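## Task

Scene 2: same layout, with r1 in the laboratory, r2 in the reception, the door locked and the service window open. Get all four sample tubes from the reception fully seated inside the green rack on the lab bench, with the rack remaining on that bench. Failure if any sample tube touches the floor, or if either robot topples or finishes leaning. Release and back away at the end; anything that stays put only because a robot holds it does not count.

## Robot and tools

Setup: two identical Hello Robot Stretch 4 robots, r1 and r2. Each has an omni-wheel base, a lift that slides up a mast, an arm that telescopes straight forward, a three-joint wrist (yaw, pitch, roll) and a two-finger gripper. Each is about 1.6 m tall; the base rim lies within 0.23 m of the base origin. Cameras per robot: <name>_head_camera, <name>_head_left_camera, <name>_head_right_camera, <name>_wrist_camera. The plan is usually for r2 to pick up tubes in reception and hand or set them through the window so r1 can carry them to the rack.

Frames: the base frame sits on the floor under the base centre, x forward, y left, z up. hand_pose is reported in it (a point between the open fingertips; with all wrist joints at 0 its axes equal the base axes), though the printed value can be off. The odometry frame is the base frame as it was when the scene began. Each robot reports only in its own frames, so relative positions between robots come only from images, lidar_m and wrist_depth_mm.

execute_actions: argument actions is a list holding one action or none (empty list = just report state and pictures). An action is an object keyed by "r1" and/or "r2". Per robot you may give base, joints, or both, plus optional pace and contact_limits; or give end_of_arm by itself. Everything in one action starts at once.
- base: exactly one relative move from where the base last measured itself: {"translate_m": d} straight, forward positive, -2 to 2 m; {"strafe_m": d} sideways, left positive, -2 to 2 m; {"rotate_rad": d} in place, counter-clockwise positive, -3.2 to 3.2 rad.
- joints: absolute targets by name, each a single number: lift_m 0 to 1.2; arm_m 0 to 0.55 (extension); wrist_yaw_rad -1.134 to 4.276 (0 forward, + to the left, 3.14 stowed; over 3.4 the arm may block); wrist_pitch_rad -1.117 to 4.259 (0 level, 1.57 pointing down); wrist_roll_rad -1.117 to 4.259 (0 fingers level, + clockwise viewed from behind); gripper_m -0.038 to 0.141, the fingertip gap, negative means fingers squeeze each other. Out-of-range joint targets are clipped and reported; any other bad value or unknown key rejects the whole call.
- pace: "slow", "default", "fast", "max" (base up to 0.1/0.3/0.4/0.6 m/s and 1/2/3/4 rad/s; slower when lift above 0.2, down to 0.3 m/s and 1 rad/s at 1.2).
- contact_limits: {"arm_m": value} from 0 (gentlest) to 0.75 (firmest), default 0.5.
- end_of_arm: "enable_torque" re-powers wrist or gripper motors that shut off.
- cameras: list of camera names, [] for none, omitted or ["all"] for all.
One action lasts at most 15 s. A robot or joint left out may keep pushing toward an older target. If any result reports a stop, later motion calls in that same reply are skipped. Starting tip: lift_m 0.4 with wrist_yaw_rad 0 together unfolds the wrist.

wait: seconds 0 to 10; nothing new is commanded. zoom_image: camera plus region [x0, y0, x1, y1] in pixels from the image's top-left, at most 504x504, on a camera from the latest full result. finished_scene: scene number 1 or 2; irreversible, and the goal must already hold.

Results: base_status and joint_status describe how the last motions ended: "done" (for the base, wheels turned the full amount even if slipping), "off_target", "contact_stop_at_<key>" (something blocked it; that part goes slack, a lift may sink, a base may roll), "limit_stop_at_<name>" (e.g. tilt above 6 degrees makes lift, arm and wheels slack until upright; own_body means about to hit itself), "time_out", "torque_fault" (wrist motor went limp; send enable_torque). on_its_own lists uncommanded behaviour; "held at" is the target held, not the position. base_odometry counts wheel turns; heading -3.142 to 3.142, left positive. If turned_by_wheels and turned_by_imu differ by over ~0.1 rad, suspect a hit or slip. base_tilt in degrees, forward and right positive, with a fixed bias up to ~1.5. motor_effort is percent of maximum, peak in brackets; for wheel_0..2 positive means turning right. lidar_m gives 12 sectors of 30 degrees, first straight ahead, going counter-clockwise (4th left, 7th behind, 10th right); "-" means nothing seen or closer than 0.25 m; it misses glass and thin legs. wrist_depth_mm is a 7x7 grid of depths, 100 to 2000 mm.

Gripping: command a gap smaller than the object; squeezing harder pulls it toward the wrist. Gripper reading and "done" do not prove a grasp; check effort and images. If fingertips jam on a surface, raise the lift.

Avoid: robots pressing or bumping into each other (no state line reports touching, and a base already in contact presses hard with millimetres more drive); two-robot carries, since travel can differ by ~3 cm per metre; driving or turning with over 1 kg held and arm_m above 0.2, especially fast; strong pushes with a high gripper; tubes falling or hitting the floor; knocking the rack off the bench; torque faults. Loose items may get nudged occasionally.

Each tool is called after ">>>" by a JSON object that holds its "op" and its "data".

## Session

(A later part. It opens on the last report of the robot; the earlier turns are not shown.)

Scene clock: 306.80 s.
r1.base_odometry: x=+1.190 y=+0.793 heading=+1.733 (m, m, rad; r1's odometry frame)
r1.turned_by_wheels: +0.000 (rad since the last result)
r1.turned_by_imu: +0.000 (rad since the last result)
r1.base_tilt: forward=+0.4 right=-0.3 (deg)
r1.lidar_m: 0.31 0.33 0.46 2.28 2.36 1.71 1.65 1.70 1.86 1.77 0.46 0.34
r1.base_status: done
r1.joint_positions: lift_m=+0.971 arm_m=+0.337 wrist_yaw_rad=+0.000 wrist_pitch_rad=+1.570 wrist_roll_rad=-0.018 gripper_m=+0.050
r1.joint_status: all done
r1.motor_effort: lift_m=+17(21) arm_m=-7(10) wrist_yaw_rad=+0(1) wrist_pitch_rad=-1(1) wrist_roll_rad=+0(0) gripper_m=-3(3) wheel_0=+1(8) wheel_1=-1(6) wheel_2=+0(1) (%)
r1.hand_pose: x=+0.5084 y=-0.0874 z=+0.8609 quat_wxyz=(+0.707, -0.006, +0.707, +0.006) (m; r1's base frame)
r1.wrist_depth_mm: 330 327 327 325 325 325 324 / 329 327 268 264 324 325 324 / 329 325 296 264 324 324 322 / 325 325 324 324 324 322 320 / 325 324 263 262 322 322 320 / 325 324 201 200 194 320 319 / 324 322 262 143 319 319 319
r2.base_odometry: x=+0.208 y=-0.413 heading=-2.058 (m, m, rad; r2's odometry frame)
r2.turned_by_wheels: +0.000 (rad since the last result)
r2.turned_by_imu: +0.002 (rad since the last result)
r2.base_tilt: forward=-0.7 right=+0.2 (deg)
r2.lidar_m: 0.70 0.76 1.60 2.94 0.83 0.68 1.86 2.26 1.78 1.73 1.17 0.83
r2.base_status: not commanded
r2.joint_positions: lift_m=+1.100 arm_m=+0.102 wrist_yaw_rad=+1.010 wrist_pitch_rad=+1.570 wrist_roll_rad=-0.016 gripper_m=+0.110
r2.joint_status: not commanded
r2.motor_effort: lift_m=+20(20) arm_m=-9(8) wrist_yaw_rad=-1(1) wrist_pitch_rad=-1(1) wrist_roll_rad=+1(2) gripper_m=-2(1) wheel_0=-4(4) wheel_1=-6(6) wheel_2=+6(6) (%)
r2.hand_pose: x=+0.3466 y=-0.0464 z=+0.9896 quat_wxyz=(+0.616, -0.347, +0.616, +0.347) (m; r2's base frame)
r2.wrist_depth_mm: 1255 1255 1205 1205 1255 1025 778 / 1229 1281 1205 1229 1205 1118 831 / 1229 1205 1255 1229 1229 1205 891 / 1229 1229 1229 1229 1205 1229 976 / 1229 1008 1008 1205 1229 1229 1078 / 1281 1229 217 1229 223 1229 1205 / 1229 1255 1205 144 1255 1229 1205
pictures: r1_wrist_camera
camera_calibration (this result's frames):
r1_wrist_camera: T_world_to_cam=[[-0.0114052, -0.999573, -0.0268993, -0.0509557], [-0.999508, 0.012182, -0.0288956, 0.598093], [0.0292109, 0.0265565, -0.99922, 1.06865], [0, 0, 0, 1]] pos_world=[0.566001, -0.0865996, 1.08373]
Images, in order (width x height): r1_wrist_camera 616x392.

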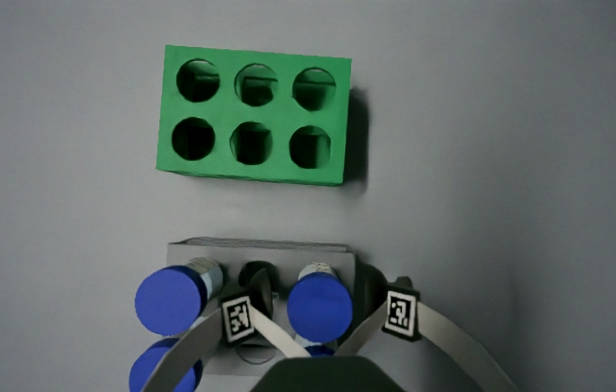

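>>> {"op": "execute_actions", "data": {"actions": [{"r1": {"joints": {"gripper_m": 0.0}, "pace": "fast"}}], "cameras": ["r1_wrist_camera"]}}

Scene clock: 309.23 s.
r1.base_odometry: x=+1.190 y=+0.793 heading=+1.733 (m, m, rad; r1's odometry frame)
r1.turned_by_wheels: +0.000 (rad since the last result)
r1.turned_by_imu: +0.000 (rad since the last result)
r1.base_tilt: forward=+0.3 right=-0.4 (deg)
r1.lidar_m: 0.31 0.35 0.50 2.29 2.33 1.72 1.63 1.71 1.84 1.77 0.47 0.31
r1.base_status: not commanded
r1.joint_positions: lift_m=+0.971 arm_m=+0.337 wrist_yaw_rad=+0.000 wrist_pitch_rad=+1.570 wrist_roll_rad=-0.018 gripper_m=+0.000
r1.joint_status: all done
r1.motor_effort: lift_m=+18(18) arm_m=-7(7) wrist_yaw_rad=+0(0) wrist_pitch_rad=-1(1) wrist_roll_rad=+0(1) gripper_m=-14(14) wheel_0=+1(1) wheel_1=-1(1) wheel_2=+0(0) (%)
r1.hand_pose: x=+0.5084 y=-0.0874 z=+0.8609 quat_wxyz=(+0.707, -0.006, +0.707, +0.006) (m; r1's base frame)
r1.wrist_depth_mm: 329 329 329 325 325 324 324 / 327 327 267 265 324 324 322 / 327 325 294 265 325 324 322 / 325 325 324 324 322 320 322 / 325 324 263 265 320 322 319 / 324 322 191 190 190 319 319 / 324 324 260 189 319 161 319
r2.base_odometry: x=+0.208 y=-0.413 heading=-2.058 (m, m, rad; r2's odometry frame)
r2.turned_by_wheels: +0.000 (rad since the last result)
r2.turned_by_imu: +0.001 (rad since the last result)
r2.base_tilt: forward=-0.8 right=+0.1 (deg)
r2.lidar_m: 0.69 0.81 1.53 2.93 0.84 0.67 1.86 2.23 1.77 1.72 1.13 0.78
r2.base_status: not commanded
r2.joint_positions: lift_m=+1.100 arm_m=+0.102 wrist_yaw_rad=+1.010 wrist_pitch_rad=+1.570 wrist_roll_rad=-0.016 gripper_m=+0.110
r2.joint_status: not commanded
r2.motor_effort: lift_m=+20(19) arm_m=-9(9) wrist_yaw_rad=-1(1) wrist_pitch_rad=-1(0) wrist_roll_rad=+1(1) gripper_m=-2(0) wheel_0=-5(5) wheel_1=-6(6) wheel_2=+6(6) (%)
r2.hand_pose: x=+0.3466 y=-0.0464 z=+0.9896 quat_wxyz=(+0.616, -0.347, +0.616, +0.347) (m; r2's base frame)
r2.wrist_depth_mm: 1281 1229 1255 1229 1229 1008 759 / 1255 1229 1229 1229 1229 1118 820 / 1281 1229 1229 1205 1229 1255 878 / 1205 1229 1205 1205 1229 1229 991 / 1255 1008 1008 1229 1205 1229 1098 / 1255 1229 216 1229 223 1205 1182 / 1255 1255 1229 144 1229 1205 1229
pictures: r1_wrist_camera
camera_calibration (this result's frames):
r1_wrist_camera: T_world_to_cam=[[-0.0114052, -0.999573, -0.0268993, -0.0509556], [-0.999508, 0.0121821, -0.0288958, 0.598093], [0.0292112, 0.0265565, -0.99922, 1.06865], [0, 0, 0, 1]] pos_world=[0.566001, -0.0865996, 1.08373]
Images, in order (width x height): r1_wrist_camera 616x392.

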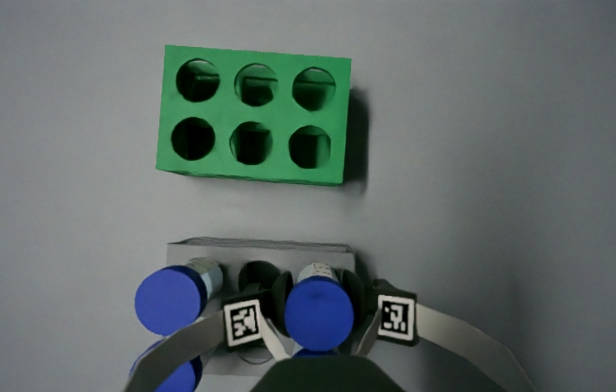

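>>> {"op": "zoom_image", "data": {"camera": "r1_wrist_camera", "region": [150, 30, 370, 200]}}

>>> {"op": "zoom_image", "data": {"camera": "r1_wrist_camera", "region": [150, 222, 420, 392]}}

Region (150, 30, 370, 200) of r1_wrist_camera's 616x392 image, scaled by 2.291; it fills the top 389 rows of this view, and the rest is white.

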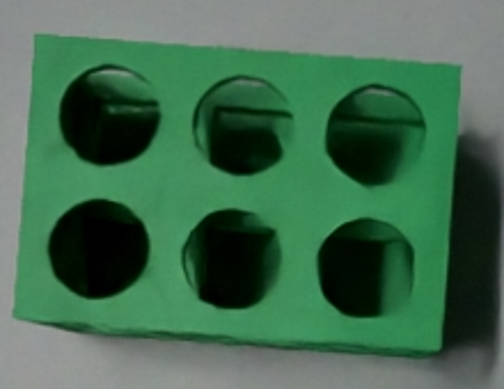

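Region (150, 222, 420, 392) of r1_wrist_camera's 616x392 image, scaled by 1.867; it fills the top 317 rows of this view, and the rest is white.

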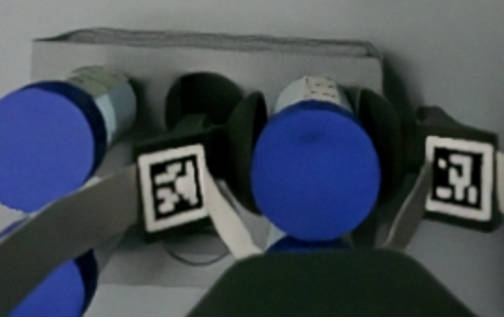

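>>> {"op": "execute_actions", "data": {"actions": [{"r1": {"joints": {"lift_m": 1.026}, "pace": "max"}}], "cameras": ["r1_wrist_camera"]}}

Scene clock: 316.50 s.
r1.base_odometry: x=+1.190 y=+0.793 heading=+1.733 (m, m, rad; r1's odometry frame)
r1.turned_by_wheels: +0.000 (rad since the last result)
r1.turned_by_imu: +0.000 (rad since the last result)
r1.base_tilt: forward=+0.2 right=-0.4 (deg)
r1.lidar_m: 0.31 0.34 0.49 2.27 2.33 1.73 1.63 1.72 1.82 1.76 0.48 0.32
r1.base_status: not commanded
r1.joint_positions: lift_m=+1.026 arm_m=+0.337 wrist_yaw_rad=+0.000 wrist_pitch_rad=+1.570 wrist_roll_rad=-0.018 gripper_m=+0.000
r1.joint_status: all done
r1.motor_effort: lift_m=+21(23) arm_m=-7(7) wrist_yaw_rad=+0(0) wrist_pitch_rad=-1(1) wrist_roll_rad=-1(2) gripper_m=-14(13) wheel_0=+1(1) wheel_1=-1(1) wheel_2=+0(0) (%)
r1.hand_pose: x=+0.5084 y=-0.0874 z=+0.9156 quat_wxyz=(+0.707, -0.006, +0.707, +0.006) (m; r1's base frame)
r1.wrist_depth_mm: 384 382 382 382 379 379 379 / 384 382 377 377 379 379 379 / 382 382 320 349 379 377 377 / 382 379 379 379 377 377 375 / 379 379 317 347 377 375 375 / 379 377 191 190 189 373 375 / 379 379 375 189 373 161 373
r2.base_odometry: x=+0.208 y=-0.413 heading=-2.058 (m, m, rad; r2's odometry frame)
r2.turned_by_wheels: +0.000 (rad since the last result)
r2.turned_by_imu: +0.002 (rad since the last result)
r2.base_tilt: forward=-0.8 right=+0.0 (deg)
r2.lidar_m: 0.68 0.78 1.57 2.94 0.83 0.68 1.87 2.28 1.76 1.73 1.15 0.80
r2.base_status: not commanded
r2.joint_positions: lift_m=+1.100 arm_m=+0.102 wrist_yaw_rad=+1.010 wrist_pitch_rad=+1.570 wrist_roll_rad=-0.016 gripper_m=+0.110
r2.joint_status: not commanded
r2.motor_effort: lift_m=+20(20) arm_m=-8(8) wrist_yaw_rad=-2(2) wrist_pitch_rad=-1(1) wrist_roll_rad=+1(1) gripper_m=+0(0) wheel_0=-4(5) wheel_1=-6(6) wheel_2=+6(6) (%)
r2.hand_pose: x=+0.3466 y=-0.0464 z=+0.9896 quat_wxyz=(+0.616, -0.347, +0.616, +0.347) (m; r2's base frame)
r2.wrist_depth_mm: 1255 1229 1255 1229 1229 1025 768 / 1205 1255 1255 1229 1205 1118 820 / 1229 1255 1229 1229 1229 1229 891 / 1229 1255 1229 1229 1229 1229 976 / 1255 1025 1025 1229 1255 1205 1078 / 1255 1229 217 1255 222 1229 1182 / 1255 1255 1255 144 1205 1229 1182
pictures: r1_wrist_camera
camera_calibration (this result's frames):
r1_wrist_camera: T_world_to_cam=[[-0.0114667, -0.999572, -0.0269001, -0.0494516], [-0.999506, 0.0122453, -0.02896, 0.599745], [0.029277, 0.0265547, -0.999219, 1.1233], [0, 0, 0, 1]] pos_world=[0.565995, -0.0866033, 1.13846]
Images, in order (width x height): r1_wrist_camera 616x392.

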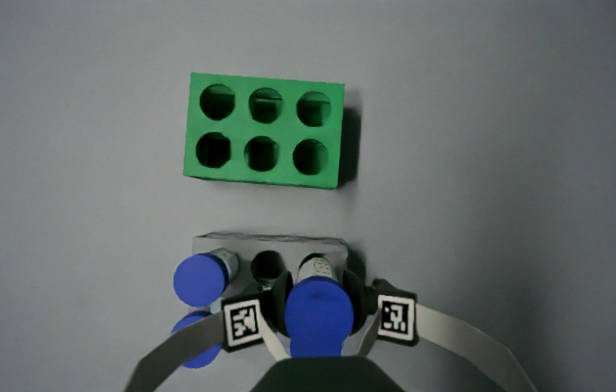

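>>> {"op": "zoom_image", "data": {"camera": "r1_wrist_camera", "region": [230, 225, 380, 320]}}

Region (230, 225, 380, 320) of r1_wrist_camera's 616x392 image, scaled by 3.360; it fills the top 319 rows of this view, and the rest is white.

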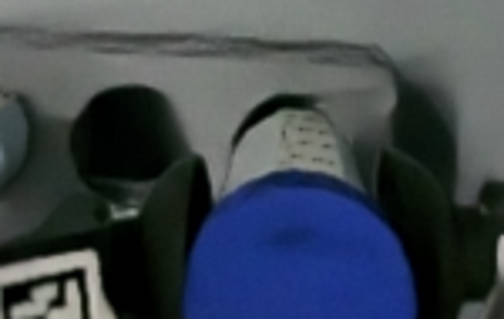

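>>> {"op": "execute_actions", "data": {"actions": [{"r1": {"base": {"strafe_m": -0.004}, "joints": {"arm_m": 0.472}, "pace": "max"}}], "cameras": ["r1_wrist_camera"]}}

>>> {"op": "zoom_image", "data": {"camera": "r1_wrist_camera", "region": [180, 215, 380, 345]}}

Scene clock: 320.90 s.
r1.base_odometry: x=+1.194 y=+0.794 heading=+1.733 (m, m, rad; r1's odometry frame)
r1.turned_by_wheels: +0.000 (rad since the last result)
r1.turned_by_imu: -0.001 (rad since the last result)
r1.base_tilt: forward=+0.3 right=-0.4 (deg)
r1.lidar_m: 0.31 0.33 0.50 2.29 2.32 1.73 1.63 1.72 1.82 1.76 0.47 0.34
r1.base_status: done
r1.joint_positions: lift_m=+1.026 arm_m=+0.471 wrist_yaw_rad=+0.000 wrist_pitch_rad=+1.570 wrist_roll_rad=-0.018 gripper_m=+0.000
r1.joint_status: all done
r1.motor_effort: lift_m=+21(21) arm_m=+7(6) wrist_yaw_rad=+0(0) wrist_pitch_rad=+0(1) wrist_roll_rad=+0(0) gripper_m=-12(14) wheel_0=-1(7) wheel_1=+0(8) wheel_2=+0(1) (%)
r1.hand_pose: x=+0.6419 y=-0.0874 z=+0.9156 quat_wxyz=(+0.707, -0.006, +0.707, +0.006) (m; r1's base frame)
r1.wrist_depth_mm: 384 384 382 382 382 377 377 / 382 384 382 382 379 377 377 / 384 379 379 379 379 377 377 / 382 379 379 377 377 377 375 / 379 379 353 319 375 375 373 / 379 377 191 190 189 375 373 / 377 377 370 190 375 161 370
r2.base_odometry: x=+0.208 y=-0.413 heading=-2.058 (m, m, rad; r2's odometry frame)
r2.turned_by_wheels: +0.000 (rad since the last result)
r2.turned_by_imu: +0.002 (rad since the last result)
r2.base_tilt: forward=-0.7 right=+0.1 (deg)
r2.lidar_m: 0.70 0.78 1.56 2.94 0.84 0.68 1.86 2.25 1.75 1.73 1.18 0.79
r2.base_status: not commanded
r2.joint_positions: lift_m=+1.100 arm_m=+0.102 wrist_yaw_rad=+1.010 wrist_pitch_rad=+1.570 wrist_roll_rad=-0.016 gripper_m=+0.110
r2.joint_status: not commanded
r2.motor_effort: lift_m=+20(20) arm_m=-9(8) wrist_yaw_rad=+0(1) wrist_pitch_rad=+0(1) wrist_roll_rad=+1(3) gripper_m=-1(0) wheel_0=-5(5) wheel_1=-6(6) wheel_2=+6(6) (%)
r2.hand_pose: x=+0.3466 y=-0.0464 z=+0.9896 quat_wxyz=(+0.616, -0.347, +0.616, +0.347) (m; r2's base frame)
r2.wrist_depth_mm: 1255 1255 1255 1229 1229 1008 759 / 1255 1255 1255 1255 1205 1118 809 / 1255 1229 1205 1205 1205 1205 891 / 1229 1255 1229 1255 1229 1205 991 / 1205 1025 1008 1229 1229 1229 1098 / 1255 1229 216 1255 223 1229 1182 / 1255 1255 1255 144 1229 1205 1205
pictures: r1_wrist_camera
camera_calibration (this result's frames):
r1_wrist_camera: T_world_to_cam=[[-0.0113815, -0.999573, -0.0269034, -0.0479716], [-0.999498, 0.0121678, -0.0292469, 0.733503], [0.0295618, 0.026557, -0.99921, 1.1192], [0, 0, 0, 1]] pos_world=[0.699503, -0.0865988, 1.13847]
Images, in order (width x height): r1_wrist_camera 616x392.

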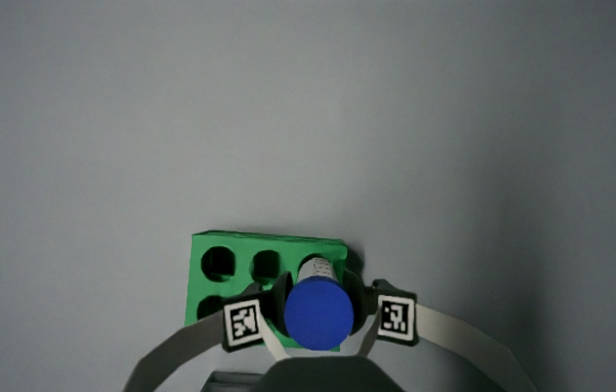

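Region (180, 215, 380, 345) of r1_wrist_camera's 616x392 image, scaled by 2.520; it fills the top 328 rows of this view, and the rest is white.

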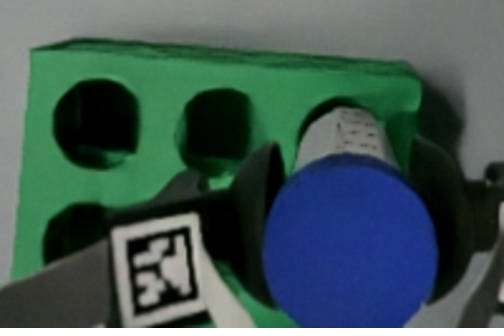

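>>> {"op": "zoom_image", "data": {"camera": "r1_wrist_camera", "region": [230, 225, 380, 320]}}

Region (230, 225, 380, 320) of r1_wrist_camera's 616x392 image, scaled by 3.360; it fills the top 319 rows of this view, and the rest is white.

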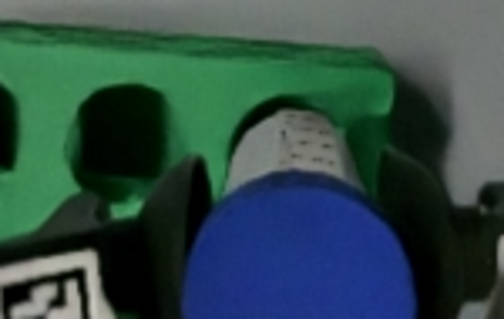

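>>> {"op": "execute_actions", "data": {"actions": [{"r1": {"base": {"strafe_m": 0.0007}, "joints": {"arm_m": 0.4684, "lift_m": 0.971}}}], "cameras": ["r1_wrist_camera"]}}

Scene clock: 331.70 s.
r1.base_odometry: x=+1.193 y=+0.793 heading=+1.733 (m, m, rad; r1's odometry frame)
r1.turned_by_wheels: +0.000 (rad since the last result)
r1.turned_by_imu: +0.000 (rad since the last result)
r1.base_tilt: forward=+0.3 right=-0.2 (deg)
r1.lidar_m: 0.31 0.35 0.49 2.27 2.36 1.71 1.63 1.69 1.84 1.78 0.48 0.34
r1.base_status: done
r1.joint_positions: lift_m=+0.971 arm_m=+0.470 wrist_yaw_rad=+0.000 wrist_pitch_rad=+1.570 wrist_roll_rad=-0.018 gripper_m=+0.000
r1.joint_status: all done
r1.motor_effort: lift_m=+18(20) arm_m=-7(9) wrist_yaw_rad=+0(0) wrist_pitch_rad=+0(1) wrist_roll_rad=+0(1) gripper_m=-13(14) wheel_0=-1(3) wheel_1=+0(1) wheel_2=+0(1) (%)
r1.hand_pose: x=+0.6409 y=-0.0874 z=+0.8609 quat_wxyz=(+0.707, -0.006, +0.707, +0.006) (m; r1's base frame)
r1.wrist_depth_mm: 329 329 327 329 325 325 324 / 327 327 325 325 324 324 322 / 327 327 325 324 324 322 324 / 325 324 324 324 322 322 320 / 325 324 293 265 322 319 320 / 324 324 191 189 189 319 319 / 322 322 262 189 319 161 317
r2.base_odometry: x=+0.208 y=-0.413 heading=-2.058 (m, m, rad; r2's odometry frame)
r2.turned_by_wheels: +0.000 (rad since the last result)
r2.turned_by_imu: +0.002 (rad since the last result)
r2.base_tilt: forward=-0.7 right=+0.0 (deg)
r2.lidar_m: 0.70 0.79 1.58 2.95 0.83 0.67 1.86 2.21 1.76 1.75 1.16 0.78
r2.base_status: not commanded
r2.joint_positions: lift_m=+1.100 arm_m=+0.102 wrist_yaw_rad=+1.010 wrist_pitch_rad=+1.570 wrist_roll_rad=-0.016 gripper_m=+0.110
r2.joint_status: not commanded
r2.motor_effort: lift_m=+20(20) arm_m=-9(9) wrist_yaw_rad=+0(0) wrist_pitch_rad=+1(2) wrist_roll_rad=+3(1) gripper_m=-1(1) wheel_0=-4(5) wheel_1=-6(6) wheel_2=+6(6) (%)
r2.hand_pose: x=+0.3466 y=-0.0464 z=+0.9896 quat_wxyz=(+0.616, -0.347, +0.616, +0.347) (m; r2's base frame)
r2.wrist_depth_mm: 1229 1255 1255 1229 1229 1008 778 / 1229 1255 1229 1229 1255 1118 820 / 1229 1255 1229 1229 1205 1229 904 / 1229 1281 1205 1255 1205 1205 1008 / 1229 1025 1025 1229 1229 1229 1098 / 1255 1255 217 1205 222 1255 1205 / 1229 1229 1205 144 1205 1205 1229
pictures: r1_wrist_camera
camera_calibration (this result's frames):
r1_wrist_camera: T_world_to_cam=[[-0.011405, -0.999573, -0.0269025, -0.0494412], [-0.9995, 0.0121892, -0.0291666, 0.730759], [0.0294821, 0.0265564, -0.999212, 1.06463], [0, 0, 0, 1]] pos_world=[0.698443, -0.0866, 1.08377]
Images, in order (width x height): r1_wrist_camera 616x392.

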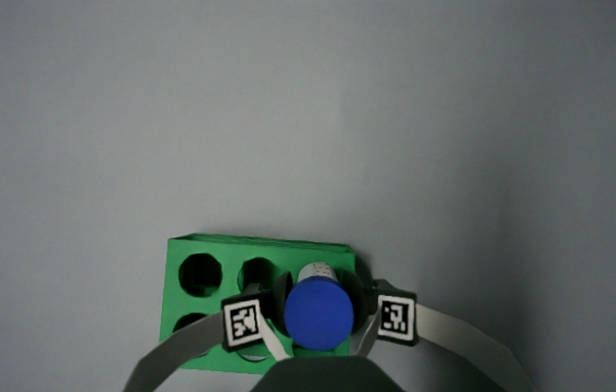

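>>> {"op": "execute_actions", "data": {"actions": [{"r1": {"joints": {"gripper_m": 0.05}, "pace": "fast"}}], "cameras": ["r1_wrist_camera"]}}

Scene clock: 343.70 s.
r1.base_odometry: x=+1.193 y=+0.793 heading=+1.733 (m, m, rad; r1's odometry frame)
r1.turned_by_wheels: +0.000 (rad since the last result)
r1.turned_by_imu: +0.000 (rad since the last result)
r1.base_tilt: forward=+0.3 right=-0.3 (deg)
r1.lidar_m: 0.32 0.35 0.48 2.29 2.34 1.73 1.64 1.71 1.85 1.77 0.45 0.33
r1.base_status: not commanded
r1.joint_positions: lift_m=+0.971 arm_m=+0.470 wrist_yaw_rad=+0.000 wrist_pitch_rad=+1.570 wrist_roll_rad=-0.018 gripper_m=+0.050
r1.joint_status: all done
r1.motor_effort: lift_m=+17(17) arm_m=-7(7) wrist_yaw_rad=+0(0) wrist_pitch_rad=+0(0) wrist_roll_rad=+1(1) gripper_m=-3(15) wheel_0=+0(0) wheel_1=+0(0) wheel_2=+0(0) (%)
r1.hand_pose: x=+0.6409 y=-0.0874 z=+0.8609 quat_wxyz=(+0.707, -0.006, +0.707, +0.006) (m; r1's base frame)
r1.wrist_depth_mm: 329 329 327 325 327 325 324 / 327 327 325 325 324 324 324 / 327 325 325 325 324 322 320 / 325 325 324 322 322 320 320 / 325 324 293 262 320 320 320 / 324 324 213 200 195 320 317 / 322 322 277 142 319 317 317
r2.base_odometry: x=+0.208 y=-0.413 heading=-2.058 (m, m, rad; r2's odometry frame)
r2.turned_by_wheels: +0.000 (rad since the last result)
r2.turned_by_imu: +0.002 (rad since the last result)
r2.base_tilt: forward=-0.8 right=-0.1 (deg)
r2.lidar_m: 0.69 0.80 1.56 2.93 0.83 0.68 1.89 2.26 1.77 1.73 1.15 0.79
r2.base_status: not commanded
r2.joint_positions: lift_m=+1.100 arm_m=+0.102 wrist_yaw_rad=+1.010 wrist_pitch_rad=+1.570 wrist_roll_rad=-0.016 gripper_m=+0.110
r2.joint_status: not commanded
r2.motor_effort: lift_m=+20(20) arm_m=-9(9) wrist_yaw_rad=+0(1) wrist_pitch_rad=+0(0) wrist_roll_rad=+1(2) gripper_m=-1(1) wheel_0=-4(4) wheel_1=-6(6) wheel_2=+6(6) (%)
r2.hand_pose: x=+0.3466 y=-0.0464 z=+0.9896 quat_wxyz=(+0.616, -0.347, +0.616, +0.347) (m; r2's base frame)
r2.wrist_depth_mm: 1255 1255 1229 1205 1229 1008 750 / 1255 1205 1255 1229 1229 1138 820 / 1229 1255 1229 1229 1229 1205 904 / 1255 1255 1255 1229 1229 1229 991 / 1229 1008 1025 1205 1205 1229 1098 / 1229 1255 218 1229 222 1205 1182 / 1229 1229 1229 144 1229 1182 1255
pictures: r1_wrist_camera
camera_calibration (this result's frames):
r1_wrist_camera: T_world_to_cam=[[-0.0114054, -0.999573, -0.0269025, -0.0494409], [-0.9995, 0.0121895, -0.0291666, 0.730758], [0.0294821, 0.0265564, -0.999212, 1.06463], [0, 0, 0, 1]] pos_world=[0.698442, -0.0866001, 1.08377]
Images, in order (width x height): r1_wrist_camera 616x392.

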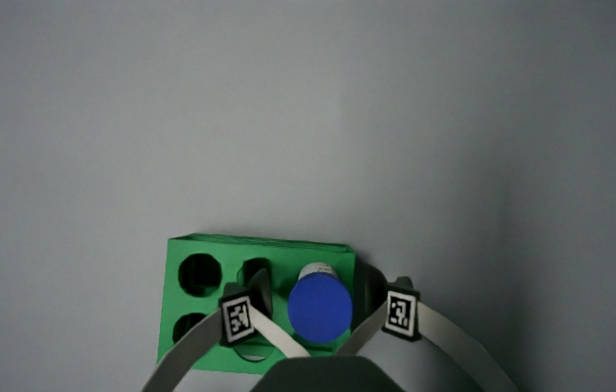

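>>> {"op": "execute_actions", "data": {"actions": [], "cameras": ["r1_head_left_camera", "r1_head_right_camera"]}}

>>> {"op": "zoom_image", "data": {"camera": "r1_head_right_camera", "region": [150, 290, 270, 410]}}

Scene clock: 345.27 s.
r1.base_odometry: x=+1.193 y=+0.793 heading=+1.733 (m, m, rad; r1's odometry frame)
r1.turned_by_wheels: +0.000 (rad since the last result)
r1.turned_by_imu: +0.000 (rad since the last result)
r1.base_tilt: forward=+0.2 right=-0.6 (deg)
r1.lidar_m: 0.32 0.34 0.48 2.29 2.36 1.70 1.64 1.68 1.85 1.75 0.47 0.33
r1.base_status: not commanded
r1.joint_positions: lift_m=+0.971 arm_m=+0.470 wrist_yaw_rad=+0.000 wrist_pitch_rad=+1.570 wrist_roll_rad=-0.018 gripper_m=+0.050
r1.joint_status: all done
r1.motor_effort: lift_m=+17(17) arm_m=-7(7) wrist_yaw_rad=+0(0) wrist_pitch_rad=+0(0) wrist_roll_rad=-1(1) gripper_m=-2(15) wheel_0=-1(0) wheel_1=+0(0) wheel_2=+0(0) (%)
r1.hand_pose: x=+0.6409 y=-0.0874 z=+0.8609 quat_wxyz=(+0.707, -0.006, +0.707, +0.006) (m; r1's base frame)
r1.wrist_depth_mm: 329 329 327 327 325 325 324 / 327 325 327 325 324 324 324 / 327 327 325 324 325 322 322 / 325 324 324 324 324 322 320 / 325 324 294 262 320 320 320 / 322 324 213 200 194 319 319 / 324 320 276 142 320 319 320
r2.base_odometry: x=+0.208 y=-0.413 heading=-2.058 (m, m, rad; r2's odometry frame)
r2.turned_by_wheels: +0.000 (rad since the last result)
r2.turned_by_imu: +0.001 (rad since the last result)
r2.base_tilt: forward=-0.8 right=+0.0 (deg)
r2.lidar_m: 0.68 0.78 1.58 2.92 0.80 0.69 1.89 2.24 1.77 1.71 1.18 0.76
r2.base_status: not commanded
r2.joint_positions: lift_m=+1.100 arm_m=+0.102 wrist_yaw_rad=+1.010 wrist_pitch_rad=+1.570 wrist_roll_rad=-0.016 gripper_m=+0.110
r2.joint_status: not commanded
r2.motor_effort: lift_m=+20(20) arm_m=-9(9) wrist_yaw_rad=+0(1) wrist_pitch_rad=-1(0) wrist_roll_rad=+3(2) gripper_m=+0(1) wheel_0=-4(4) wheel_1=-6(6) wheel_2=+6(6) (%)
r2.hand_pose: x=+0.3466 y=-0.0464 z=+0.9896 quat_wxyz=(+0.616, -0.347, +0.616, +0.347) (m; r2's base frame)
r2.wrist_depth_mm: 1281 1229 1229 1255 1229 991 768 / 1255 1255 1255 1229 1205 1138 820 / 1229 1255 1255 1182 1205 1229 891 / 1229 1255 1255 1229 1255 1205 976 / 1229 1025 1008 1205 1229 1205 1078 / 1255 1229 216 1205 223 1229 1160 / 1205 1229 1229 144 1255 1255 1229
pictures: r1_head_left_camera, r1_head_right_camera
Images, in order (width x height): r1_head_left_camera 420x672, r1_head_right_camera 420x672.

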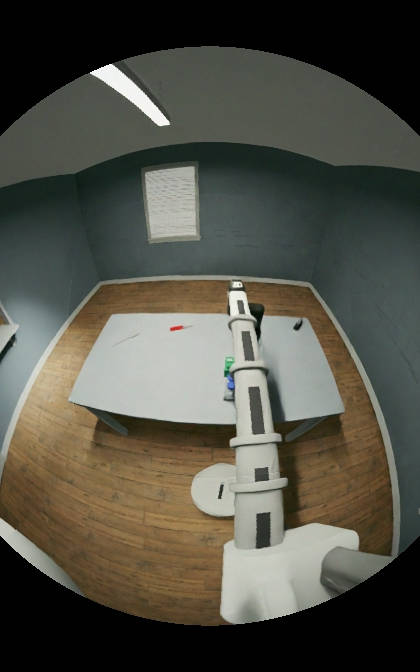

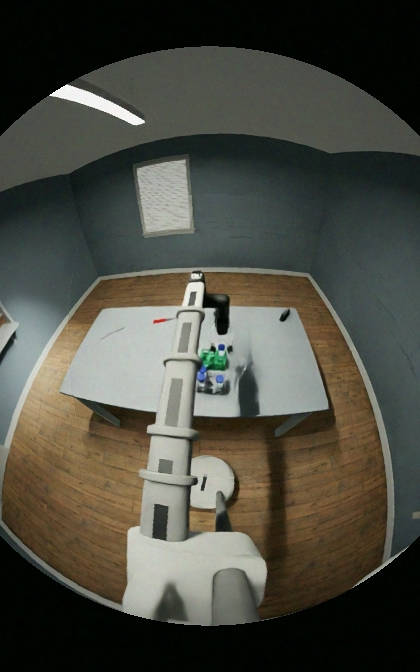

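Region (150, 290, 270, 410) of r1_head_right_camera's 420x672 image, scaled by 4.200, with more detail than that image has.

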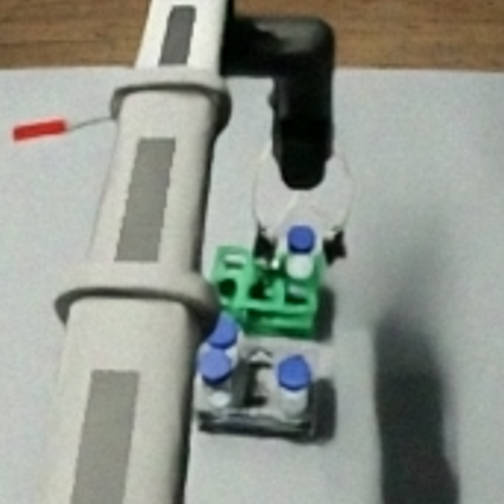

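>>> {"op": "execute_actions", "data": {"actions": [{"r1": {"base": {"strafe_m": 0.007}, "joints": {"arm_m": 0.296}, "pace": "max"}}], "cameras": ["r1_wrist_camera"]}}

Scene clock: 350.80 s.
r1.base_odometry: x=+1.187 y=+0.792 heading=+1.733 (m, m, rad; r1's odometry frame)
r1.turned_by_wheels: +0.000 (rad since the last result)
r1.turned_by_imu: +0.000 (rad since the last result)
r1.base_tilt: forward=+0.4 right=-0.4 (deg)
r1.lidar_m: 0.31 0.35 0.49 2.26 2.35 1.68 1.65 1.73 1.85 1.77 0.46 0.34
r1.base_status: done
r1.joint_positions: lift_m=+0.971 arm_m=+0.297 wrist_yaw_rad=+0.000 wrist_pitch_rad=+1.570 wrist_roll_rad=-0.018 gripper_m=+0.050
r1.joint_status: all done
r1.motor_effort: lift_m=+17(18) arm_m=-7(10) wrist_yaw_rad=+1(1) wrist_pitch_rad=-2(1) wrist_roll_rad=+0(0) gripper_m=-2(1) wheel_0=+0(8) wheel_1=+0(9) wheel_2=+0(1) (%)
r1.hand_pose: x=+0.4683 y=-0.0874 z=+0.8609 quat_wxyz=(+0.707, -0.006, +0.707, +0.006) (m; r1's base frame)
r1.wrist_depth_mm: 329 329 290 265 327 325 324 / 329 327 267 265 325 325 324 / 327 325 325 324 324 322 322 / 325 325 264 319 324 324 320 / 325 324 263 263 322 322 320 / 325 324 201 200 194 319 319 / 324 322 322 142 319 319 320
r2.base_odometry: x=+0.208 y=-0.413 heading=-2.058 (m, m, rad; r2's odometry frame)
r2.turned_by_wheels: +0.000 (rad since the last result)
r2.turned_by_imu: +0.002 (rad since the last result)
r2.base_tilt: forward=-0.9 right=+0.0 (deg)
r2.lidar_m: 0.68 0.77 1.54 2.91 0.83 0.69 1.89 2.25 1.76 1.75 1.18 0.77
r2.base_status: not commanded
r2.joint_positions: lift_m=+1.100 arm_m=+0.102 wrist_yaw_rad=+1.010 wrist_pitch_rad=+1.570 wrist_roll_rad=-0.016 gripper_m=+0.110
r2.joint_status: not commanded
r2.motor_effort: lift_m=+20(20) arm_m=-9(9) wrist_yaw_rad=+0(3) wrist_pitch_rad=+0(1) wrist_roll_rad=+3(0) gripper_m=+0(0) wheel_0=-4(4) wheel_1=-6(6) wheel_2=+6(6) (%)
r2.hand_pose: x=+0.3466 y=-0.0464 z=+0.9896 quat_wxyz=(+0.616, -0.347, +0.616, +0.347) (m; r2's base frame)
r2.wrist_depth_mm: 1229 1229 1255 1205 1205 991 759 / 1229 1255 1229 1255 1255 1118 820 / 1255 1255 1229 1229 1229 1205 904 / 1229 1255 1229 1229 1255 1255 991 / 1229 1042 1025 1281 1205 1255 1060 / 1255 1229 216 1255 223 1205 1160 / 1281 1281 1229 144 1182 1229 1205
pictures: r1_wrist_camera
camera_calibration (this result's frames):
r1_wrist_camera: T_world_to_cam=[[-0.0118141, -0.999568, -0.0268984, -0.051221], [-0.999505, 0.0125889, -0.0288209, 0.558008], [0.029147, 0.0265446, -0.999223, 1.06988], [0, 0, 0, 1]] pos_world=[0.525943, -0.0866232, 1.08375]
Images, in order (width x height): r1_wrist_camera 616x392.

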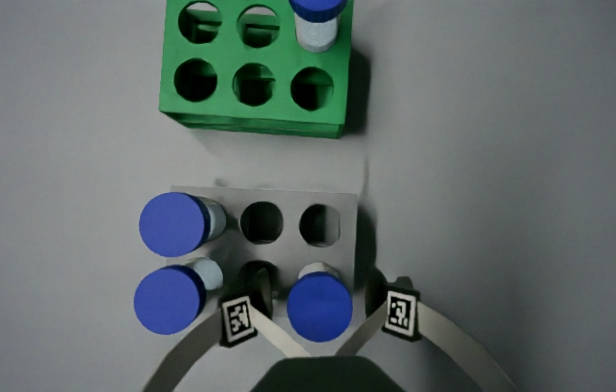

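>>> {"op": "execute_actions", "data": {"actions": [{"r1": {"joints": {"gripper_m": 0.0}, "pace": "fast"}}], "cameras": ["r1_wrist_camera"]}}

Scene clock: 353.63 s.
r1.base_odometry: x=+1.187 y=+0.792 heading=+1.733 (m, m, rad; r1's odometry frame)
r1.turned_by_wheels: +0.000 (rad since the last result)
r1.turned_by_imu: +0.000 (rad since the last result)
r1.base_tilt: forward=+0.3 right=-0.4 (deg)
r1.lidar_m: 0.32 0.35 0.48 2.26 2.34 1.71 1.64 1.72 1.86 1.76 0.49 0.34
r1.base_status: not commanded
r1.joint_positions: lift_m=+0.971 arm_m=+0.297 wrist_yaw_rad=+0.000 wrist_pitch_rad=+1.570 wrist_roll_rad=-0.018 gripper_m=+0.000
r1.joint_status: all done
r1.motor_effort: lift_m=+17(17) arm_m=-7(7) wrist_yaw_rad=+1(1) wrist_pitch_rad=-1(1) wrist_roll_rad=+0(1) gripper_m=-15(11) wheel_0=+0(0) wheel_1=+0(0) wheel_2=+0(0) (%)
r1.hand_pose: x=+0.4683 y=-0.0874 z=+0.8609 quat_wxyz=(+0.707, -0.006, +0.707, +0.006) (m; r1's base frame)
r1.wrist_depth_mm: 329 329 290 266 325 325 324 / 327 327 265 266 325 324 324 / 327 327 325 324 322 322 322 / 325 325 264 317 322 322 322 / 325 324 264 263 322 320 319 / 322 322 191 190 189 320 319 / 324 322 320 189 320 161 319
r2.base_odometry: x=+0.208 y=-0.413 heading=-2.058 (m, m, rad; r2's odometry frame)
r2.turned_by_wheels: +0.000 (rad since the last result)
r2.turned_by_imu: +0.001 (rad since the last result)
r2.base_tilt: forward=-0.7 right=+0.0 (deg)
r2.lidar_m: 0.70 0.77 1.58 2.93 0.83 0.68 1.87 2.25 1.76 1.72 1.18 0.77
r2.base_status: not commanded
r2.joint_positions: lift_m=+1.100 arm_m=+0.102 wrist_yaw_rad=+1.010 wrist_pitch_rad=+1.570 wrist_roll_rad=-0.016 gripper_m=+0.110
r2.joint_status: not commanded
r2.motor_effort: lift_m=+20(20) arm_m=-9(9) wrist_yaw_rad=-1(1) wrist_pitch_rad=+0(2) wrist_roll_rad=+1(3) gripper_m=-1(1) wheel_0=-4(4) wheel_1=-6(6) wheel_2=+6(6) (%)
r2.hand_pose: x=+0.3466 y=-0.0464 z=+0.9896 quat_wxyz=(+0.616, -0.347, +0.616, +0.347) (m; r2's base frame)
r2.wrist_depth_mm: 1255 1229 1205 1229 1229 991 768 / 1229 1281 1255 1255 1229 1118 820 / 1255 1255 1255 1229 1229 1229 904 / 1229 1281 1229 1205 1229 1229 991 / 1229 1008 1025 1229 1229 1229 1098 / 1229 1229 216 1229 222 1229 1205 / 1229 1255 1229 144 1255 1205 1205
pictures: r1_wrist_camera
camera_calibration (this result's frames):
r1_wrist_camera: T_world_to_cam=[[-0.0118143, -0.999568, -0.0268984, -0.0512209], [-0.999505, 0.0125891, -0.028821, 0.558007], [0.0291472, 0.0265446, -0.999223, 1.06988], [0, 0, 0, 1]] pos_world=[0.525942, -0.0866232, 1.08375]
Images, in order (width x height): r1_wrist_camera 616x392.

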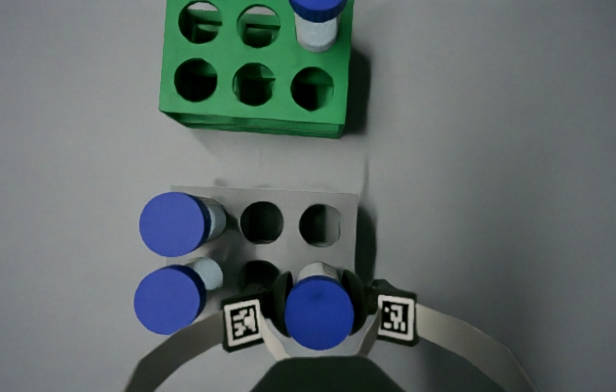

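>>> {"op": "execute_actions", "data": {"actions": [{"r1": {"joints": {"lift_m": 1.026}, "pace": "max"}}], "cameras": ["r1_wrist_camera"]}}

>>> {"op": "zoom_image", "data": {"camera": "r1_wrist_camera", "region": [230, 180, 380, 320]}}

>>> {"op": "zoom_image", "data": {"camera": "r1_wrist_camera", "region": [180, 10, 370, 160]}}

Scene clock: 356.80 s.
r1.base_odometry: x=+1.187 y=+0.792 heading=+1.733 (m, m, rad; r1's odometry frame)
r1.turned_by_wheels: +0.000 (rad since the last result)
r1.turned_by_imu: +0.000 (rad since the last result)
r1.base_tilt: forward=+0.4 right=-0.4 (deg)
r1.lidar_m: 0.31 0.34 0.48 2.26 2.37 1.73 1.63 1.71 1.85 1.77 0.48 0.32
r1.base_status: not commanded
r1.joint_positions: lift_m=+1.026 arm_m=+0.297 wrist_yaw_rad=+0.000 wrist_pitch_rad=+1.570 wrist_roll_rad=-0.018 gripper_m=+0.000
r1.joint_status: all done
r1.motor_effort: lift_m=+21(25) arm_m=-7(7) wrist_yaw_rad=+1(1) wrist_pitch_rad=-1(1) wrist_roll_rad=+1(2) gripper_m=-14(13) wheel_0=+0(0) wheel_1=+0(0) wheel_2=+0(0) (%)
r1.hand_pose: x=+0.4683 y=-0.0874 z=+0.9156 quat_wxyz=(+0.707, -0.006, +0.707, +0.006) (m; r1's base frame)
r1.wrist_depth_mm: 382 384 384 319 382 379 379 / 384 384 320 320 379 379 377 / 382 382 379 375 379 377 377 / 384 382 319 375 377 377 375 / 379 379 317 317 375 375 377 / 379 379 191 190 189 375 373 / 379 377 375 190 375 161 373
r2.base_odometry: x=+0.208 y=-0.413 heading=-2.058 (m, m, rad; r2's odometry frame)
r2.turned_by_wheels: +0.000 (rad since the last result)
r2.turned_by_imu: +0.001 (rad since the last result)
r2.base_tilt: forward=-0.7 right=+0.0 (deg)
r2.lidar_m: 0.69 0.78 1.56 2.94 0.84 0.68 1.88 2.25 1.75 1.75 1.18 0.78
r2.base_status: not commanded
r2.joint_positions: lift_m=+1.100 arm_m=+0.102 wrist_yaw_rad=+1.010 wrist_pitch_rad=+1.570 wrist_roll_rad=-0.016 gripper_m=+0.110
r2.joint_status: not commanded
r2.motor_effort: lift_m=+20(20) arm_m=-9(9) wrist_yaw_rad=-1(2) wrist_pitch_rad=-2(1) wrist_roll_rad=+3(1) gripper_m=+0(0) wheel_0=-5(5) wheel_1=-6(6) wheel_2=+6(6) (%)
r2.hand_pose: x=+0.3466 y=-0.0464 z=+0.9896 quat_wxyz=(+0.616, -0.347, +0.616, +0.347) (m; r2's base frame)
r2.wrist_depth_mm: 1255 1205 1229 1229 1229 1008 768 / 1255 1255 1255 1229 1255 1118 820 / 1255 1255 1229 1229 1229 1229 891 / 1281 1229 1255 1229 1229 1229 960 / 1229 1025 991 1229 1229 1205 1098 / 1229 1229 217 1205 222 1229 1182 / 1229 1255 1229 144 1205 1182 1229
pictures: r1_wrist_camera
camera_calibration (this result's frames):
r1_wrist_camera: T_world_to_cam=[[-0.0117451, -0.999569, -0.0269001, -0.0497802], [-0.999502, 0.0125238, -0.0289634, 0.559749], [0.0292878, 0.0265465, -0.999218, 1.12446], [0, 0, 0, 1]] pos_world=[0.525953, -0.0866194, 1.13845]
Images, in order (width x height): r1_wrist_camera 616x392.

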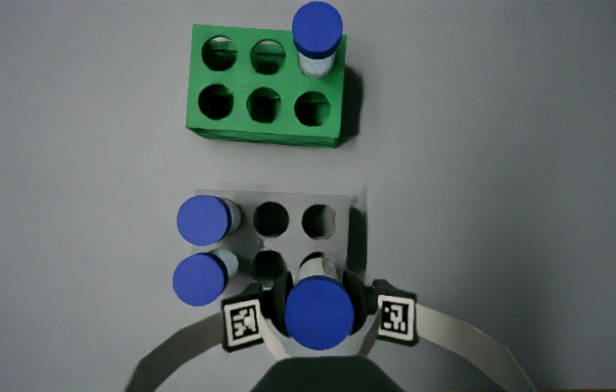

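Region (230, 180, 380, 320) of r1_wrist_camera's 616x392 image, scaled by 3.360; it fills the top 470 rows of this view, and the rest is white.

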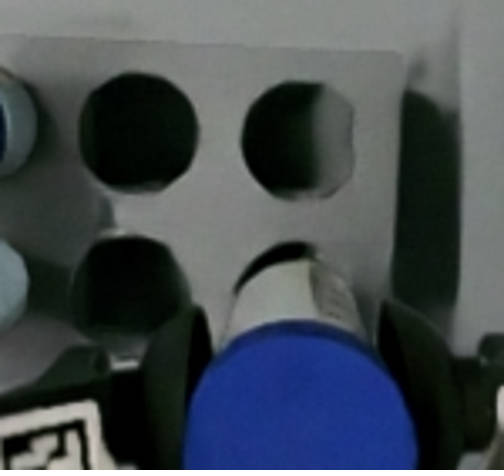

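Region (180, 10, 370, 160) of r1_wrist_camera's 616x392 image, scaled by 2.653; it fills the top 398 rows of this view, and the rest is white.

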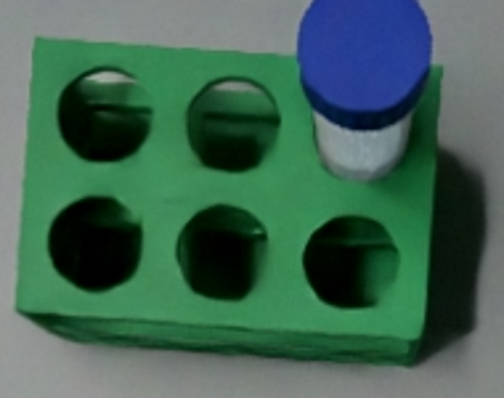

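>>> {"op": "execute_actions", "data": {"actions": [{"r1": {"base": {"strafe_m": -0.0022}, "joints": {"arm_m": 0.4311}, "pace": "max"}}], "cameras": ["r1_wrist_camera"]}}

>>> {"op": "zoom_image", "data": {"camera": "r1_wrist_camera", "region": [230, 180, 380, 320]}}

Scene clock: 362.57 s.
r1.base_odometry: x=+1.189 y=+0.793 heading=+1.733 (m, m, rad; r1's odometry frame)
r1.turned_by_wheels: +0.000 (rad since the last result)
r1.turned_by_imu: +0.000 (rad since the last result)
r1.base_tilt: forward=+0.3 right=-0.2 (deg)
r1.lidar_m: 0.32 0.35 0.48 2.28 2.32 1.71 1.63 1.70 1.84 1.78 0.47 0.34
r1.base_status: done
r1.joint_positions: lift_m=+1.026 arm_m=+0.430 wrist_yaw_rad=+0.000 wrist_pitch_rad=+1.570 wrist_roll_rad=-0.018 gripper_m=+0.000
r1.joint_status: all done
r1.motor_effort: lift_m=+21(21) arm_m=+7(7) wrist_yaw_rad=+0(1) wrist_pitch_rad=+0(1) wrist_roll_rad=+1(1) gripper_m=-15(13) wheel_0=+0(5) wheel_1=-1(5) wheel_2=+0(1) (%)
r1.hand_pose: x=+0.6010 y=-0.0874 z=+0.9156 quat_wxyz=(+0.707, -0.006, +0.707, +0.006) (m; r1's base frame)
r1.wrist_depth_mm: 384 384 382 379 379 379 379 / 382 382 382 379 377 377 377 / 382 379 379 382 377 379 377 / 382 379 377 373 377 377 375 / 379 379 347 317 375 375 375 / 377 377 191 190 189 373 373 / 377 377 315 189 373 161 373
r2.base_odometry: x=+0.208 y=-0.413 heading=-2.058 (m, m, rad; r2's odometry frame)
r2.turned_by_wheels: +0.000 (rad since the last result)
r2.turned_by_imu: +0.002 (rad since the last result)
r2.base_tilt: forward=-0.7 right=+0.1 (deg)
r2.lidar_m: 0.71 0.81 1.58 2.93 0.83 0.69 1.89 2.25 1.78 1.73 1.15 0.80
r2.base_status: not commanded
r2.joint_positions: lift_m=+1.100 arm_m=+0.102 wrist_yaw_rad=+1.010 wrist_pitch_rad=+1.570 wrist_roll_rad=-0.016 gripper_m=+0.110
r2.joint_status: not commanded
r2.motor_effort: lift_m=+20(20) arm_m=-9(9) wrist_yaw_rad=+0(0) wrist_pitch_rad=+0(1) wrist_roll_rad=+1(1) gripper_m=-1(2) wheel_0=-4(4) wheel_1=-6(6) wheel_2=+6(6) (%)
r2.hand_pose: x=+0.3466 y=-0.0464 z=+0.9896 quat_wxyz=(+0.616, -0.347, +0.616, +0.347) (m; r2's base frame)
r2.wrist_depth_mm: 1255 1255 1255 1229 1255 1025 768 / 1229 1255 1205 1255 1229 1118 820 / 1229 1255 1255 1229 1229 1229 904 / 1255 1229 1229 1255 1229 1229 1008 / 1255 1042 1008 1229 1229 1205 1078 / 1255 1255 216 1205 223 1205 1205 / 1229 1205 1255 144 1229 1229 1205
pictures: r1_wrist_camera
camera_calibration (this result's frames):
r1_wrist_camera: T_world_to_cam=[[-0.0113818, -0.999573, -0.0269034, -0.0484371], [-0.999498, 0.0121682, -0.0292517, 0.692627], [0.0295666, 0.026557, -0.99921, 1.1204], [0, 0, 0, 1]] pos_world=[0.658602, -0.0865988, 1.13847]
Images, in order (width x height): r1_wrist_camera 616x392.

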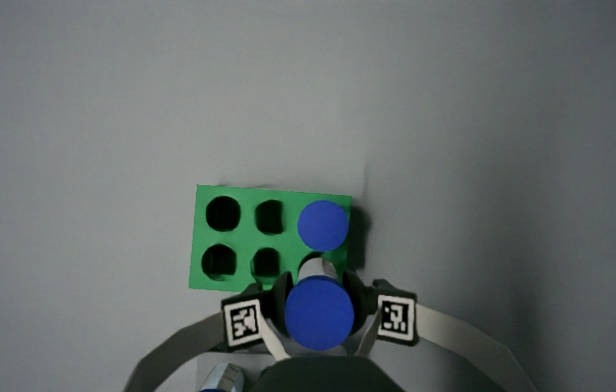

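Region (230, 180, 380, 320) of r1_wrist_camera's 616x392 image, scaled by 3.360; it fills the top 470 rows of this view, and the rest is white.

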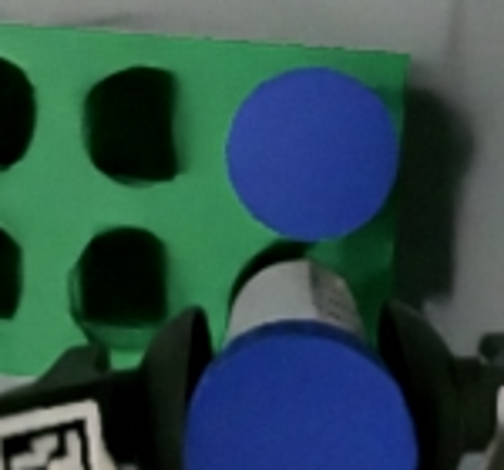

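>>> {"op": "execute_actions", "data": {"actions": [{"r1": {"joints": {"arm_m": 0.4316, "lift_m": 0.971}, "pace": "fast"}}], "cameras": ["r1_wrist_camera"]}}

Scene clock: 366.97 s.
r1.base_odometry: x=+1.189 y=+0.793 heading=+1.733 (m, m, rad; r1's odometry frame)
r1.turned_by_wheels: +0.000 (rad since the last result)
r1.turned_by_imu: +0.000 (rad since the last result)
r1.base_tilt: forward=+0.5 right=-0.2 (deg)
r1.lidar_m: 0.33 0.35 0.46 2.28 2.38 1.73 1.63 1.69 1.85 1.78 0.48 0.33
r1.base_status: not commanded
r1.joint_positions: lift_m=+0.971 arm_m=+0.430 wrist_yaw_rad=+0.000 wrist_pitch_rad=+1.570 wrist_roll_rad=-0.018 gripper_m=+0.000
r1.joint_status: all done
r1.motor_effort: lift_m=+18(20) arm_m=+7(3) wrist_yaw_rad=+0(0) wrist_pitch_rad=+0(1) wrist_roll_rad=+2(2) gripper_m=-14(14) wheel_0=+0(0) wheel_1=-1(0) wheel_2=+0(0) (%)
r1.hand_pose: x=+0.6015 y=-0.0874 z=+0.8609 quat_wxyz=(+0.707, -0.006, +0.707, +0.006) (m; r1's base frame)
r1.wrist_depth_mm: 329 327 327 327 325 324 324 / 327 327 325 325 324 324 322 / 327 327 324 324 325 324 322 / 325 325 294 263 322 322 320 / 324 324 264 221 320 320 320 / 324 322 191 190 189 319 317 / 324 320 282 189 319 161 319
r2.base_odometry: x=+0.208 y=-0.413 heading=-2.058 (m, m, rad; r2's odometry frame)
r2.turned_by_wheels: +0.000 (rad since the last result)
r2.turned_by_imu: +0.002 (rad since the last result)
r2.base_tilt: forward=-0.7 right=+0.2 (deg)
r2.lidar_m: 0.69 0.79 1.57 2.94 0.82 0.66 1.88 2.25 1.77 1.74 1.15 0.78
r2.base_status: not commanded
r2.joint_positions: lift_m=+1.100 arm_m=+0.102 wrist_yaw_rad=+1.010 wrist_pitch_rad=+1.570 wrist_roll_rad=-0.016 gripper_m=+0.110
r2.joint_status: not commanded
r2.motor_effort: lift_m=+20(20) arm_m=-9(9) wrist_yaw_rad=-1(1) wrist_pitch_rad=+1(1) wrist_roll_rad=+2(1) gripper_m=-1(0) wheel_0=-5(4) wheel_1=-6(6) wheel_2=+6(6) (%)
r2.hand_pose: x=+0.3466 y=-0.0464 z=+0.9896 quat_wxyz=(+0.616, -0.347, +0.616, +0.347) (m; r2's base frame)
r2.wrist_depth_mm: 1229 1255 1205 1255 1205 1025 778 / 1255 1255 1205 1255 1229 1118 809 / 1255 1229 1229 1229 1205 1229 904 / 1255 1255 1255 1255 1205 1229 976 / 1255 1025 1008 1255 1229 1229 1118 / 1281 1229 216 1229 222 1229 1160 / 1255 1255 1205 144 1229 1229 1229
pictures: r1_wrist_camera
camera_calibration (this result's frames):
r1_wrist_camera: T_world_to_cam=[[-0.011411, -0.999573, -0.0269025, -0.0498877], [-0.9995, 0.0121953, -0.029172, 0.691419], [0.0294876, 0.0265562, -0.999212, 1.06574], [0, 0, 0, 1]] pos_world=[0.659078, -0.0866004, 1.08373]
Images, in order (width x height): r1_wrist_camera 616x392.

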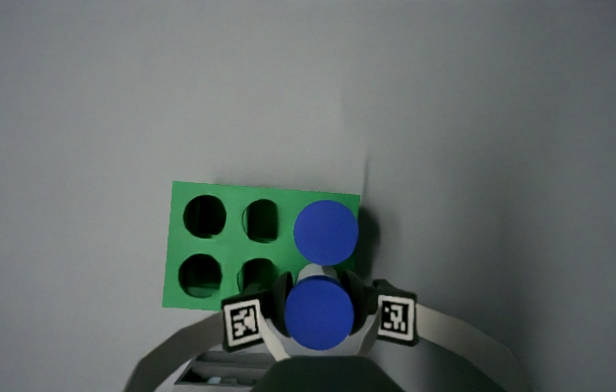

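>>> {"op": "execute_actions", "data": {"actions": [{"r1": {"joints": {"gripper_m": 0.05}, "pace": "fast"}}], "cameras": ["r1_wrist_camera", "r1_head_right_camera"]}}

Scene clock: 369.03 s.
r1.base_odometry: x=+1.189 y=+0.793 heading=+1.733 (m, m, rad; r1's odometry frame)
r1.turned_by_wheels: +0.000 (rad since the last result)
r1.turned_by_imu: +0.000 (rad since the last result)
r1.base_tilt: forward=+0.3 right=-0.4 (deg)
r1.lidar_m: 0.32 0.34 0.49 2.27 2.33 1.71 1.64 1.72 1.82 1.75 0.47 0.33
r1.base_status: not commanded
r1.joint_positions: lift_m=+0.971 arm_m=+0.430 wrist_yaw_rad=+0.000 wrist_pitch_rad=+1.570 wrist_roll_rad=-0.018 gripper_m=+0.050
r1.joint_status: all done
r1.motor_effort: lift_m=+18(18) arm_m=+7(7) wrist_yaw_rad=+0(0) wrist_pitch_rad=+0(0) wrist_roll_rad=+1(1) gripper_m=-4(9) wheel_0=+0(0) wheel_1=+0(1) wheel_2=+0(0) (%)
r1.hand_pose: x=+0.6015 y=-0.0874 z=+0.8609 quat_wxyz=(+0.707, -0.006, +0.707, +0.006) (m; r1's base frame)
r1.wrist_depth_mm: 329 329 327 327 325 325 325 / 327 327 327 325 324 324 322 / 327 327 325 322 322 322 322 / 325 325 294 263 322 320 320 / 325 325 264 212 322 320 320 / 324 322 213 200 194 320 319 / 324 322 291 142 319 317 319
r2.base_odometry: x=+0.208 y=-0.413 heading=-2.058 (m, m, rad; r2's odometry frame)
r2.turned_by_wheels: +0.000 (rad since the last result)
r2.turned_by_imu: +0.001 (rad since the last result)
r2.base_tilt: forward=-0.8 right=+0.2 (deg)
r2.lidar_m: 0.71 0.78 1.57 2.92 0.83 0.68 1.86 2.26 1.78 1.73 1.17 0.79
r2.base_status: not commanded
r2.joint_positions: lift_m=+1.100 arm_m=+0.102 wrist_yaw_rad=+1.010 wrist_pitch_rad=+1.570 wrist_roll_rad=-0.016 gripper_m=+0.110
r2.joint_status: not commanded
r2.motor_effort: lift_m=+20(20) arm_m=-9(9) wrist_yaw_rad=-1(1) wrist_pitch_rad=-1(1) wrist_roll_rad=+1(1) gripper_m=-2(2) wheel_0=-5(5) wheel_1=-6(6) wheel_2=+6(6) (%)
r2.hand_pose: x=+0.3466 y=-0.0464 z=+0.9896 quat_wxyz=(+0.616, -0.347, +0.616, +0.347) (m; r2's base frame)
r2.wrist_depth_mm: 1255 1229 1229 1229 1229 1025 768 / 1255 1229 1205 1229 1205 1138 820 / 1255 1229 1281 1229 1229 1229 904 / 1229 1281 1229 1229 1205 1229 991 / 1229 1025 1042 1229 1205 1229 1098 / 1255 1255 216 1229 223 1229 1182 / 1229 1205 1255 144 1255 1205 1205
pictures: r1_head_right_camera, r1_wrist_camera
camera_calibration (this result's frames):
r1_wrist_camera: T_world_to_cam=[[-0.0114111, -0.999573, -0.0269025, -0.0498877], [-0.9995, 0.0121954, -0.0291718, 0.691419], [0.0294874, 0.0265562, -0.999212, 1.06574], [0, 0, 0, 1]] pos_world=[0.659079, -0.0866004, 1.08373]
Images, in order (width x height): r1_head_right_camera 420x672, r1_wrist_camera 616x392.

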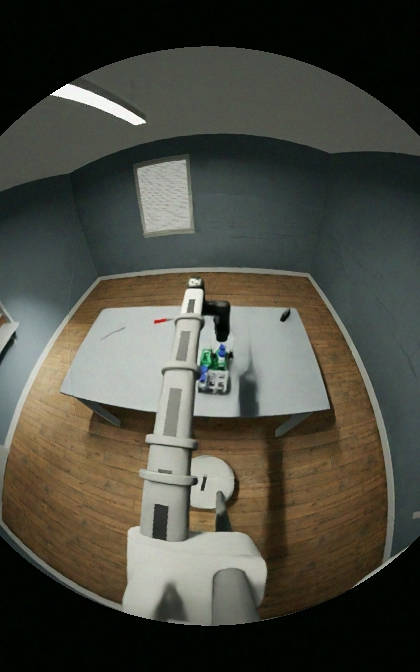

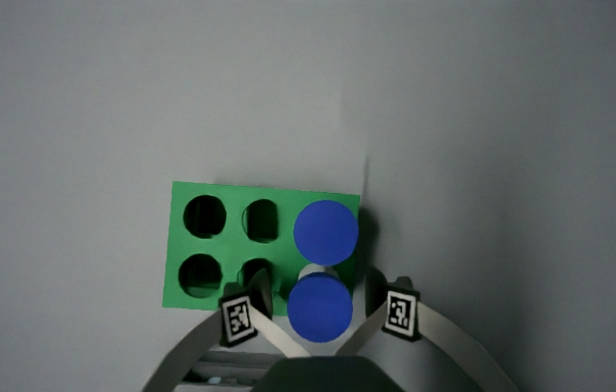

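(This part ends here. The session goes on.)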